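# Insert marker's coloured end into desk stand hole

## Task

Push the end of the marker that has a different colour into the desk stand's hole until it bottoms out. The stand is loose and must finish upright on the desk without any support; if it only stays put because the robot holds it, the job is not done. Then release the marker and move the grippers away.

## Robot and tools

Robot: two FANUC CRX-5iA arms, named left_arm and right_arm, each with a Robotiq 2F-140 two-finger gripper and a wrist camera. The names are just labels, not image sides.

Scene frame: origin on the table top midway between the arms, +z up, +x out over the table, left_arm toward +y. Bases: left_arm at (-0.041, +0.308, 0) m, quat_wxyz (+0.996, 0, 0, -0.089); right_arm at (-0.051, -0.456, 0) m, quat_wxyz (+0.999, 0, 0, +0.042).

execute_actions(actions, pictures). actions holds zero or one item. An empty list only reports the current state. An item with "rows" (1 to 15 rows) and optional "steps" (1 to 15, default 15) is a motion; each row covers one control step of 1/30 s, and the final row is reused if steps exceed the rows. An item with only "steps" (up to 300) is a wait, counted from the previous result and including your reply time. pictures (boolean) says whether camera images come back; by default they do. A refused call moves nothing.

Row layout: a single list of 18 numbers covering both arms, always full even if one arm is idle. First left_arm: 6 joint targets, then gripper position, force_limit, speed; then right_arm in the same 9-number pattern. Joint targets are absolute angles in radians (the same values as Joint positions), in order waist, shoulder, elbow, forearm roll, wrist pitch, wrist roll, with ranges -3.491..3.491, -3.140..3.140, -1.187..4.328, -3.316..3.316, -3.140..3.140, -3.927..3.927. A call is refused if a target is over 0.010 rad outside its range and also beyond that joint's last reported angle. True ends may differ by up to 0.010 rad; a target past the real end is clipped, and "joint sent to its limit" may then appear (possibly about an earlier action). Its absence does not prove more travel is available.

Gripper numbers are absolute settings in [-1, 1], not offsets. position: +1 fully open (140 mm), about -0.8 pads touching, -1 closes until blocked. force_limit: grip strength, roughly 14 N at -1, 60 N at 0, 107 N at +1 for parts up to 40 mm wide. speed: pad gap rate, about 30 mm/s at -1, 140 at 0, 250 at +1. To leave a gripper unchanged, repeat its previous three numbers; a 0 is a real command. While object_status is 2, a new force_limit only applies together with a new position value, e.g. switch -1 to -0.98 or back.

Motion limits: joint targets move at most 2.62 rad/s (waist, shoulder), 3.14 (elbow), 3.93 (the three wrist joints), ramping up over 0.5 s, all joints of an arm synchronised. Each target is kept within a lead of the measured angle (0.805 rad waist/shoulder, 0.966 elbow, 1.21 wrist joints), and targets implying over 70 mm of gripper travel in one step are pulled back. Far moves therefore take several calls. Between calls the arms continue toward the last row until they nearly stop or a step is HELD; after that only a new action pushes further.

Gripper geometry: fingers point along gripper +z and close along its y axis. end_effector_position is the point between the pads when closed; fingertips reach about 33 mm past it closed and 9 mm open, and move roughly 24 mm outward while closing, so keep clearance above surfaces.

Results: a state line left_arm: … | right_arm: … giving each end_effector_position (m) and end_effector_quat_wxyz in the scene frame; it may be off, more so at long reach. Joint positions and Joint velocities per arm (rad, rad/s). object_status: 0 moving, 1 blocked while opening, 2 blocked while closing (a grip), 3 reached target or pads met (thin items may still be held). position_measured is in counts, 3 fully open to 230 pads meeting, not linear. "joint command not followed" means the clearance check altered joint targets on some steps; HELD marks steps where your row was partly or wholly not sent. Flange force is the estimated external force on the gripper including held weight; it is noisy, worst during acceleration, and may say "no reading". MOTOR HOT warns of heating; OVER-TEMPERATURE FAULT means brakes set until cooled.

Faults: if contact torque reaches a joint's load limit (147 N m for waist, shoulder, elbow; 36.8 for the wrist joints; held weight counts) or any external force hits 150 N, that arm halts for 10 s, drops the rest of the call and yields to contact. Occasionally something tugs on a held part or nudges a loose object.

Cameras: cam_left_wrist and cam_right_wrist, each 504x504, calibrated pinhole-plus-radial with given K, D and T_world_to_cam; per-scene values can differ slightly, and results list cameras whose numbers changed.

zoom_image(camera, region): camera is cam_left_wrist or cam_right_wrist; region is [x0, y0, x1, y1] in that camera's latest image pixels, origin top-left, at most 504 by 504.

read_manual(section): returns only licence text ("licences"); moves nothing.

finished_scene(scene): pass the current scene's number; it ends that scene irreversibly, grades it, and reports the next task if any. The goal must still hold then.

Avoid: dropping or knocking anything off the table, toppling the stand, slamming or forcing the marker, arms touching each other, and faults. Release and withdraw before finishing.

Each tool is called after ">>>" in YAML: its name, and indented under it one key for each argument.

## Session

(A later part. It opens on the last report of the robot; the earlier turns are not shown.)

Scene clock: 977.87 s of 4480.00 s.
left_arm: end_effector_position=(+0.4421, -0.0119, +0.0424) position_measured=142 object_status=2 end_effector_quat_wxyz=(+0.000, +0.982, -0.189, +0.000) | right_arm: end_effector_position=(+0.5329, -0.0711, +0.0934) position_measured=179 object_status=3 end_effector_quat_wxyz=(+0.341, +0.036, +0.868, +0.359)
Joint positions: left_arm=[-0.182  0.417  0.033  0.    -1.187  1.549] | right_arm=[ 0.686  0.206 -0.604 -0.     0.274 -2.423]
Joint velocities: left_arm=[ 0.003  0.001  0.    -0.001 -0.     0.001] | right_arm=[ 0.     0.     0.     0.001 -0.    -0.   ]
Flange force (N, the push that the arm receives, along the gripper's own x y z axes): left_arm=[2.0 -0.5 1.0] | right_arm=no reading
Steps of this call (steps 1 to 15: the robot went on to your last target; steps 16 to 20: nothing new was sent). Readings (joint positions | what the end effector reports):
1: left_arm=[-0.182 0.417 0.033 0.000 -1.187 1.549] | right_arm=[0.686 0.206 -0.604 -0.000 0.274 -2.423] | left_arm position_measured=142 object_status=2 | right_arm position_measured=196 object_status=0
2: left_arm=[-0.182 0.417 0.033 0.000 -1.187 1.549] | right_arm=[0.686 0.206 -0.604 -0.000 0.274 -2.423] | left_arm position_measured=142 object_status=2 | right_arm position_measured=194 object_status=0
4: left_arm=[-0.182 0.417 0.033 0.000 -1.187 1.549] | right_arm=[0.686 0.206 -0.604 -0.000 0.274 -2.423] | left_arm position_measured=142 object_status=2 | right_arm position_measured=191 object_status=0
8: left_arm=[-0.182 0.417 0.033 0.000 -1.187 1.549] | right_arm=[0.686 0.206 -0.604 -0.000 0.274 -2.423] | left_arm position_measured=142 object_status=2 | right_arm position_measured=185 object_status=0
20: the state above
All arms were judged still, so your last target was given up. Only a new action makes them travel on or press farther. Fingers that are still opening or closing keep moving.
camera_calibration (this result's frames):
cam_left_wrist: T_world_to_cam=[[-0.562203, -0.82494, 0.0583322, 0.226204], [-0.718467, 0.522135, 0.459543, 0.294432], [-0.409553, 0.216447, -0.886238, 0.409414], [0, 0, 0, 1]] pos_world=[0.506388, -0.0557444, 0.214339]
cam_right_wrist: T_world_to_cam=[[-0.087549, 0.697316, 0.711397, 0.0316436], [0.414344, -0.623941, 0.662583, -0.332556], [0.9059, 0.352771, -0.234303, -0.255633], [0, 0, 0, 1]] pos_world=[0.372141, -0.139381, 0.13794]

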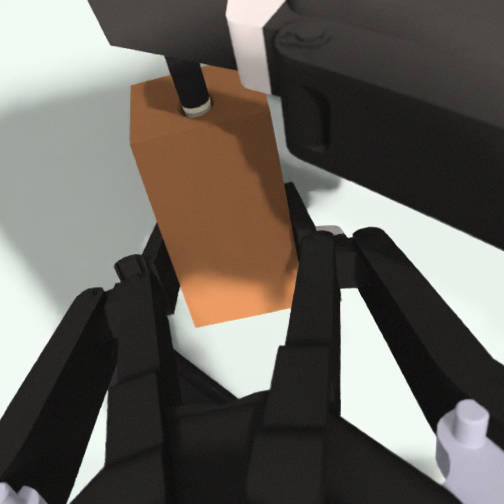

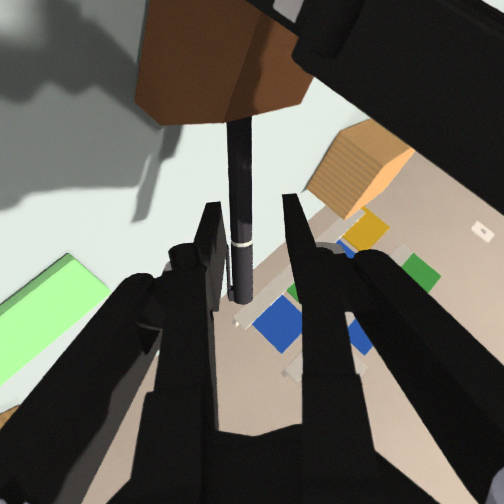

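>>> execute_actions:
  actions:
    - {"rows": [[-0.1818,0.4170,0.0332,0,-1.1869,1.5492,-1,0,-0.4, 0.6797,0.2090,-0.6110,0,0.2851,-2.4229,-0.4,0.2,-1],[-0.1818,0.4170,0.0332,0,-1.1869,1.5492,-1,0,-0.4, 0.6797,0.2090,-0.6110,0,0.2851,-2.4229,-0.4,0.2,-1],[-0.1818,0.4170,0.0332,0,-1.1869,1.5492,-1,0,-0.4, 0.6797,0.2090,-0.6110,0,0.2851,-2.4229,-0.4,0.2,-1],[-0.1818,0.4170,0.0332,0,-1.1869,1.5492,-1,0,-0.4, 0.6797,0.2090,-0.6110,0,0.2851,-2.4229,-0.4,0.2,-1],[-0.1818,0.4170,0.0332,0,-1.1869,1.5492,-1,0,-0.4, 0.6797,0.2090,-0.6110,0,0.2851,-2.4229,-0.4,0.2,-1],[-0.1818,0.4170,0.0332,0,-1.1869,1.5492,-1,0,-0.4, 0.6797,0.1726,-0.6350,0,0.2727,-2.4229,-0.4,0.2,-1],[-0.1818,0.4170,0.0332,0,-1.1869,1.5492,-1,0,-0.4, 0.6797,0.1726,-0.6350,0,0.2727,-2.4229,-0.4,0.2,-1],[-0.1818,0.4170,0.0332,0,-1.1869,1.5492,-1,0,-0.4, 0.6797,0.1726,-0.6350,0,0.2727,-2.4229,-0.4,0.2,-1],[-0.1818,0.4170,0.0332,0,-1.1869,1.5492,-1,0,-0.4, 0.6797,0.1361,-0.6583,0,0.2595,-2.4229,-0.4,0.2,-1],[-0.1818,0.4170,0.0332,0,-1.1869,1.5492,-1,0,-0.4, 0.6797,0.1361,-0.6583,0,0.2595,-2.4229,-0.4,0.2,-1],[-0.1818,0.4170,0.0332,0,-1.1869,1.5492,-1,0,-0.4, 0.6797,0.1361,-0.6583,0,0.2595,-2.4229,-0.4,0.2,-1],[-0.1818,0.4170,0.0332,0,-1.1869,1.5492,-1,0,-0.4, 0.6797,0.0600,-0.7029,0,0.2281,-2.4229,-0.4,0.2,-1]], "steps": 15}
  pictures: false

>>> execute_actions:
  actions:
    - {"steps": 15}

Scene clock: 1022.13 s of 4480.00 s.
left_arm: end_effector_position=(+0.4421, -0.0119, +0.0423) position_measured=142 object_status=2 end_effector_quat_wxyz=(+0.000, +0.982, -0.189, +0.000) | right_arm: end_effector_position=(+0.5101, -0.0986, +0.1093) position_measured=179 object_status=3 end_effector_quat_wxyz=(+0.342, +0.039, +0.868, +0.358)
Joint positions: left_arm=[-0.182  0.417  0.033 -0.    -1.187  1.549] | right_arm=[ 0.68   0.097 -0.682 -0.     0.244 -2.423]
Joint velocities: left_arm=[ 0.     0.    -0.001 -0.001 -0.001 -0.   ] | right_arm=[-0.    -0.591 -0.336  0.001 -0.24   0.   ]
Flange force (N, the push that the arm receives, along the gripper's own x y z axes): left_arm=[2.1 -1.9 1.0] | right_arm=no reading
Steps of this call (steps 1 to 90: nothing new was sent; then 40.77 s passed at rest; steps 91 to 105: all 15 steps of this action). Readings (joint positions | what the end effector reports):
91: left_arm=[-0.182 0.417 0.033 -0.000 -1.187 1.549] | right_arm=[0.686 0.206 -0.604 -0.000 0.274 -2.423] | left_arm position_measured=142 object_status=2 | right_arm position_measured=179 object_status=3
92: left_arm=[-0.182 0.417 0.033 -0.000 -1.187 1.549] | right_arm=[0.684 0.206 -0.606 0.000 0.278 -2.423] | left_arm position_measured=142 object_status=2 | right_arm position_measured=179 object_status=3
94: left_arm=[-0.182 0.417 0.033 -0.000 -1.187 1.549] | right_arm=[0.680 0.209 -0.611 0.000 0.285 -2.423] | left_arm position_measured=142 object_status=2 | right_arm position_measured=179 object_status=3
98: left_arm=[-0.182 0.417 0.033 -0.000 -1.187 1.549] | right_arm=[0.680 0.198 -0.618 0.000 0.281 -2.423] | left_arm position_measured=142 object_status=2 | right_arm position_measured=179 object_status=3
105: the state above

Scene clock: 1022.63 s of 4480.00 s.
left_arm: end_effector_position=(+0.4421, -0.0119, +0.0423) position_measured=142 object_status=2 end_effector_quat_wxyz=(+0.000, +0.982, -0.189, +0.000) | right_arm: end_effector_position=(+0.5027, -0.1057, +0.1154) position_measured=179 object_status=3 end_effector_quat_wxyz=(+0.342, +0.039, +0.868, +0.358)
Joint positions: left_arm=[-0.182  0.417  0.033 -0.    -1.187  1.549] | right_arm=[ 0.68   0.06  -0.703 -0.     0.228 -2.423]
Joint velocities: left_arm=[-0.001  0.    -0.     0.001  0.     0.   ] | right_arm=[ 0.  0.  0.  0.  0. -0.]
Flange force (N, the push that the arm receives, along the gripper's own x y z axes): left_arm=[3.8 -1.0 2.0] | right_arm=no reading
Steps of this call (steps 1 to 15: the robot went on to your last target). Readings (joint positions | what the end effector reports):
1: left_arm=[-0.182 0.417 0.033 -0.000 -1.187 1.549] | right_arm=[0.680 0.079 -0.692 -0.000 0.237 -2.423] | left_arm position_measured=142 object_status=2 | right_arm position_measured=179 object_status=3
2: left_arm=[-0.182 0.417 0.033 -0.000 -1.187 1.549] | right_arm=[0.680 0.068 -0.698 -0.000 0.231 -2.423] | left_arm position_measured=142 object_status=2 | right_arm position_measured=179 object_status=3
4: left_arm=[-0.182 0.417 0.033 -0.000 -1.187 1.549] | right_arm=[0.680 0.060 -0.703 -0.000 0.228 -2.423] | left_arm position_measured=142 object_status=2 | right_arm position_measured=179 object_status=3
8: left_arm=[-0.182 0.417 0.033 -0.000 -1.187 1.549] | right_arm=[0.680 0.060 -0.703 -0.000 0.228 -2.423] | left_arm position_measured=142 object_status=2 | right_arm position_measured=179 object_status=3
15: the state above
camera_calibration (this result's frames):
cam_left_wrist: T_world_to_cam=[[-0.562187, -0.82495, 0.0583379, 0.226213], [-0.718414, 0.522091, 0.459676, 0.294393], [-0.409667, 0.216513, -0.886169, 0.409374], [0, 0, 0, 1]] pos_world=[0.506377, -0.0557199, 0.214252]
cam_right_wrist: T_world_to_cam=[[-0.0833976, 0.697779, 0.711441, 0.0354344], [0.410532, -0.626473, 0.662567, -0.354591], [0.908025, 0.347326, -0.234214, -0.212513], [0, 0, 0, 1]] pos_world=[0.341493, -0.173056, 0.159957]

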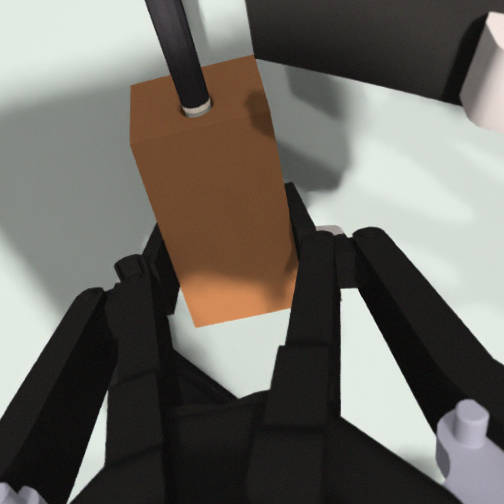

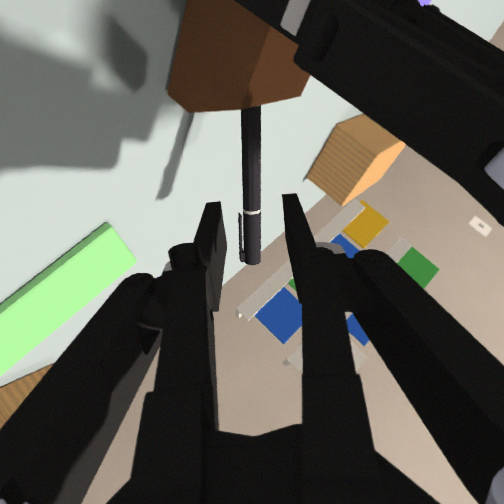

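>>> execute_actions:
  actions:
    - {"rows": [[-0.1818,0.4170,0.0332,0,-1.1869,1.5492,0.35,0,-0.6, 0.42,0.02,-0.68,0,0.20,-2.4229,-0.4,0.2,-1]], "steps": 15}
  pictures: false

>>> execute_actions:
  actions:
    - {"steps": 15}

Scene clock: 1039.23 s of 4480.00 s.
left_arm: end_effector_position=(+0.4421, -0.0119, +0.0423) position_measured=88 object_status=0 end_effector_quat_wxyz=(+0.000, +0.982, -0.189, +0.000) | right_arm: end_effector_position=(+0.5797, -0.2530, +0.1464) position_measured=179 object_status=3 end_effector_quat_wxyz=(+0.396, +0.147, +0.848, +0.321)
Joint positions: left_arm=[-0.182  0.417  0.033 -0.    -1.187  1.549] | right_arm=[ 0.425  0.021 -0.68   0.     0.201 -2.423]
Joint velocities: left_arm=[-0.001  0.001 -0.001  0.001  0.001  0.   ] | right_arm=[-0.201 -0.03   0.018  0.    -0.022  0.   ]
Flange force (N, the push that the arm receives, along the gripper's own x y z axes): left_arm=[3.2 -2.2 -1.4] | right_arm=no reading
Steps of this call (steps 1 to 15: the robot went on to your last target; steps 16 to 90: nothing new was sent; then 13.10 s passed at rest; steps 91 to 105: all 15 steps of this action). Readings (joint positions | what the end effector reports):
91: left_arm=[-0.182 0.417 0.033 -0.000 -1.187 1.549] | right_arm=[0.680 0.060 -0.703 -0.000 0.228 -2.423] | left_arm position_measured=142 object_status=0 | right_arm position_measured=179 object_status=3
92: left_arm=[-0.182 0.417 0.033 -0.000 -1.187 1.549] | right_arm=[0.677 0.060 -0.703 0.000 0.228 -2.423] | left_arm position_measured=142 object_status=0 | right_arm position_measured=179 object_status=3
94: left_arm=[-0.182 0.417 0.033 -0.000 -1.187 1.549] | right_arm=[0.655 0.056 -0.701 0.000 0.225 -2.423] | left_arm position_measured=132 object_status=0 | right_arm position_measured=179 object_status=3
98: left_arm=[-0.182 0.417 0.033 -0.000 -1.187 1.549] | right_arm=[0.562 0.042 -0.693 0.000 0.215 -2.423] | left_arm position_measured=116 object_status=0 | right_arm position_measured=179 object_status=3
105: the state above

Scene clock: 1039.73 s of 4480.00 s.
left_arm: end_effector_position=(+0.4421, -0.0119, +0.0423) position_measured=85 object_status=3 end_effector_quat_wxyz=(+0.000, +0.982, -0.189, +0.000) | right_arm: end_effector_position=(+0.5808, -0.2559, +0.1470) position_measured=179 object_status=3 end_effector_quat_wxyz=(+0.397, +0.149, +0.847, +0.320)
Joint positions: left_arm=[-0.182  0.417  0.033 -0.    -1.187  1.549] | right_arm=[ 0.42   0.02  -0.68   0.     0.2   -2.423]
Joint velocities: left_arm=[ 0.001 -0.002 -0.001 -0.001 -0.    -0.001] | right_arm=[-0.     0.     0.    -0.001 -0.    -0.   ]
Flange force (N, the push that the arm receives, along the gripper's own x y z axes): left_arm=[1.7 -2.0 -0.9] | right_arm=no reading
Steps of this call (steps 1 to 15: the robot went on to your last target). Readings (joint positions | what the end effector reports):
1: left_arm=[-0.182 0.417 0.033 -0.000 -1.187 1.549] | right_arm=[0.421 0.020 -0.680 0.000 0.200 -2.423] | left_arm position_measured=86 object_status=0 | right_arm position_measured=179 object_status=3
2: left_arm=[-0.182 0.417 0.033 -0.000 -1.187 1.549] | right_arm=[0.420 0.020 -0.680 0.000 0.200 -2.423] | left_arm position_measured=85 object_status=0 | right_arm position_measured=179 object_status=3
4: left_arm=[-0.182 0.417 0.033 -0.000 -1.187 1.549] | right_arm=[0.420 0.020 -0.680 0.000 0.200 -2.423] | left_arm position_measured=85 object_status=0 | right_arm position_measured=179 object_status=3
8: left_arm=[-0.182 0.417 0.033 -0.000 -1.187 1.549] | right_arm=[0.420 0.020 -0.680 0.000 0.200 -2.423] | left_arm position_measured=85 object_status=3 | right_arm position_measured=179 object_status=3
15: the state above
All arms were judged still, so your last target was given up. Only a new action makes them travel on or press farther. Fingers that are still opening or closing keep moving.
camera_calibration (this result's frames):
cam_left_wrist: T_world_to_cam=[[-0.562184, -0.824952, 0.0583387, 0.226214], [-0.718414, 0.522089, 0.459678, 0.294393], [-0.40967, 0.216512, -0.886167, 0.409373], [0, 0, 0, 1]] pos_world=[0.506378, -0.0557182, 0.21425]
cam_right_wrist: T_world_to_cam=[[0.0766472, 0.683745, 0.725685, 0.0256595], [0.21579, -0.721951, 0.657435, -0.412245], [0.973427, 0.106205, -0.202881, -0.328173], [0, 0, 0, 1]] pos_world=[0.406444, -0.280312, 0.185823]

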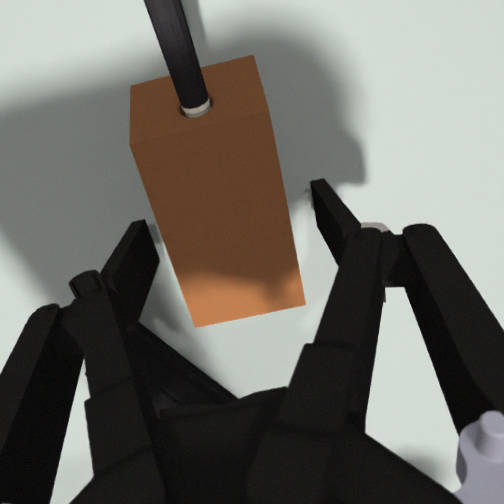

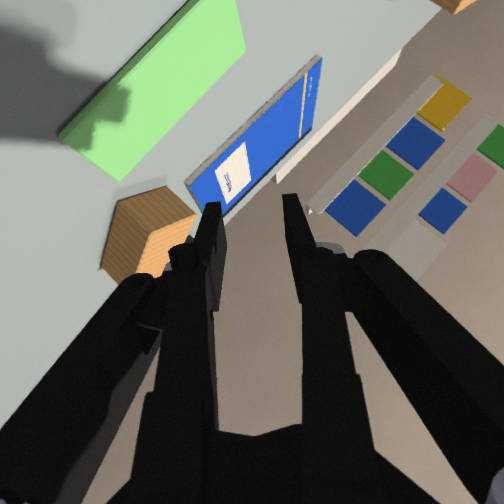

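Now lift the left arm clear.

>>> execute_actions:
  actions:
    - {"rows": [[-0.1818,0.3900,0.0850,0,-1.2658,1.5492,0.35,0,-0.6, 0.42,0.02,-0.68,0,0.20,-2.4229,-0.4,0.2,-1],[-0.1818,0.3900,0.0850,0,-1.2658,1.5492,0.35,0,-0.6, 0.42,0.02,-0.68,0,0.20,-2.4229,-0.4,0.2,-1],[-0.1818,0.3900,0.0850,0,-1.2658,1.5492,0.35,0,-0.6, 0.42,0.02,-0.68,0,0.20,-2.4229,-0.4,0.2,-1],[-0.1818,0.3900,0.0850,0,-1.2658,1.5492,0.35,0,-0.6, 0.42,0.02,-0.68,0,0.20,-2.4229,-0.4,0.2,-1],[-0.1818,0.3900,0.0850,0,-1.2658,1.5492,0.35,0,-0.6, 0.42,0.02,-0.68,0,0.20,-2.4229,-0.4,0.2,-1],[-0.1818,0.3609,0.1450,0,-1.3550,1.5492,0.35,0,-0.6, 0.42,0.02,-0.68,0,0.20,-2.4229,-0.4,0.2,-1],[-0.1818,0.3609,0.1450,0,-1.3550,1.5492,0.35,0,-0.6, 0.42,0.02,-0.68,0,0.20,-2.4229,-0.4,0.2,-1],[-0.1818,0.3609,0.1450,0,-1.3550,1.5492,0.35,0,-0.6, 0.42,0.02,-0.68,0,0.20,-2.4229,-0.4,0.2,-1],[-0.1818,0.3609,0.1450,0,-1.3550,1.5492,0.35,0,-0.6, 0.42,0.02,-0.68,0,0.20,-2.4229,-0.4,0.2,-1],[-0.1818,0.3300,0.2400,0,-1.4808,1.5492,0.35,0,-0.6, 0.42,0.02,-0.68,0,0.20,-2.4229,-0.4,0.2,-1]], "steps": 15}
  pictures: false

>>> execute_actions:
  actions:
    - {"steps": 20}

Scene clock: 1057.93 s of 4480.00 s.
left_arm: end_effector_position=(+0.4395, -0.0109, +0.1710) position_measured=85 object_status=3 end_effector_quat_wxyz=(+0.000, +0.982, -0.189, +0.001) | right_arm: end_effector_position=(+0.5808, -0.2559, +0.1470) position_measured=179 object_status=3 end_effector_quat_wxyz=(+0.397, +0.149, +0.847, +0.320)
Joint positions: left_arm=[-0.182  0.333  0.228  0.    -1.465  1.549] | right_arm=[ 0.42   0.02  -0.68  -0.     0.2   -2.423]
Joint velocities: left_arm=[-0.001 -0.108  0.362 -0.    -0.469  0.001] | right_arm=[ 0.     0.001  0.     0.001 -0.    -0.   ]
Flange force (N, the push that the arm receives, along the gripper's own x y z axes): left_arm=[-7.0 -1.6 -28.3] | right_arm=no reading
Steps of this call (steps 1 to 90: nothing new was sent; then 14.70 s passed at rest; steps 91 to 105: all 15 steps of this action). Readings (joint positions | what the end effector reports):
91: left_arm=[-0.182 0.417 0.033 -0.000 -1.187 1.549] | right_arm=[0.420 0.020 -0.680 -0.000 0.200 -2.423] | left_arm position_measured=85 object_status=3 | right_arm position_measured=179 object_status=3
92: left_arm=[-0.182 0.416 0.035 -0.000 -1.191 1.549] | right_arm=[0.420 0.020 -0.680 -0.000 0.200 -2.423] | left_arm position_measured=85 object_status=3 | right_arm position_measured=179 object_status=3
94: left_arm=[-0.182 0.405 0.057 -0.000 -1.225 1.549] | right_arm=[0.420 0.020 -0.680 0.000 0.200 -2.423] | left_arm position_measured=85 object_status=3 | right_arm position_measured=179 object_status=3
98: left_arm=[-0.182 0.382 0.102 -0.000 -1.292 1.549] | right_arm=[0.420 0.020 -0.680 -0.000 0.200 -2.423] | left_arm position_measured=85 object_status=3 | right_arm position_measured=179 object_status=3
105: the state above

Scene clock: 1058.60 s of 4480.00 s.
left_arm: end_effector_position=(+0.4386, -0.0106, +0.1777) position_measured=85 object_status=3 end_effector_quat_wxyz=(+0.000, +0.982, -0.189, +0.000) | right_arm: end_effector_position=(+0.5808, -0.2559, +0.1470) position_measured=179 object_status=3 end_effector_quat_wxyz=(+0.397, +0.149, +0.847, +0.320)
Joint positions: left_arm=[-0.182  0.33   0.24  -0.    -1.481  1.549] | right_arm=[ 0.42   0.02  -0.68  -0.     0.2   -2.423]
Joint velocities: left_arm=[ 0.001  0.    -0.001 -0.    -0.     0.   ] | right_arm=[-0.    -0.     0.     0.001  0.    -0.   ]
Flange force (N, the push that the arm receives, along the gripper's own x y z axes): left_arm=[1.4 -1.0 -1.6] | right_arm=no reading
Steps of this call (steps 1 to 20: the robot went on to your last target). Readings (joint positions | what the end effector reports):
1: left_arm=[-0.182 0.330 0.237 0.000 -1.476 1.549] | right_arm=[0.420 0.020 -0.680 -0.000 0.200 -2.423] | left_arm position_measured=85 object_status=3 | right_arm position_measured=179 object_status=3
2: left_arm=[-0.182 0.330 0.240 0.000 -1.480 1.549] | right_arm=[0.420 0.020 -0.680 -0.000 0.200 -2.423] | left_arm position_measured=85 object_status=3 | right_arm position_measured=179 object_status=3
4: left_arm=[-0.182 0.330 0.240 0.000 -1.481 1.549] | right_arm=[0.420 0.020 -0.680 -0.000 0.200 -2.423] | left_arm position_measured=85 object_status=3 | right_arm position_measured=179 object_status=3
8: left_arm=[-0.182 0.330 0.240 0.000 -1.481 1.549] | right_arm=[0.420 0.020 -0.680 -0.000 0.200 -2.423] | left_arm position_measured=85 object_status=3 | right_arm position_measured=179 object_status=3
20: the state above
camera_calibration (this result's frames):
cam_left_wrist: T_world_to_cam=[[-0.562179, -0.824954, 0.0583606, 0.217437], [-0.718375, 0.522074, 0.459757, 0.228969], [-0.409747, 0.216541, -0.886125, 0.527671], [0, 0, 0, 1]] pos_world=[0.502936, -0.054426, 0.349623]
cam_right_wrist: T_world_to_cam=[[0.0766512, 0.683742, 0.725687, 0.0256571], [0.215788, -0.721954, 0.657432, -0.412245], [0.973427, 0.106202, -0.202882, -0.328174], [0, 0, 0, 1]] pos_world=[0.406444, -0.280312, 0.185823]

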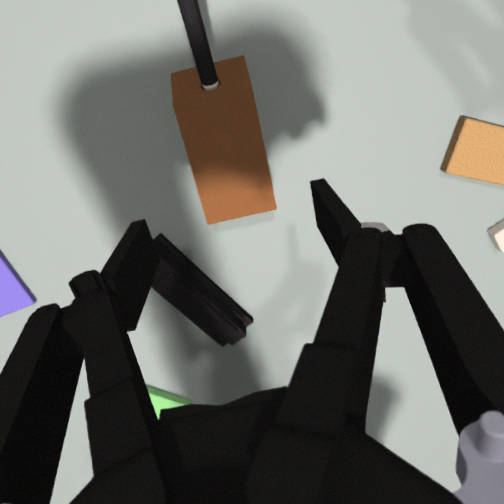

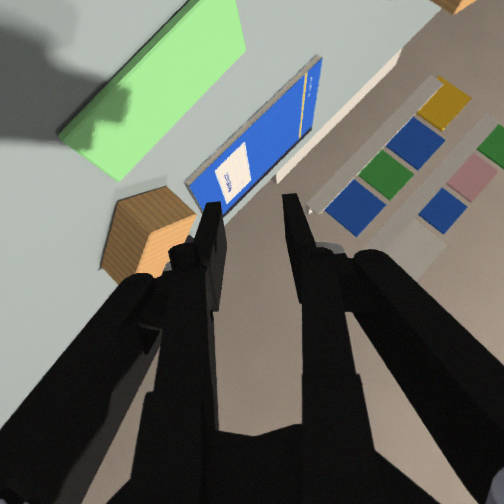

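The marker sits in the hole, the stand stands freely on the desk, and both arms are clear.

>>> finished_scene:
  scene: 2

The scene is finished: the task was done.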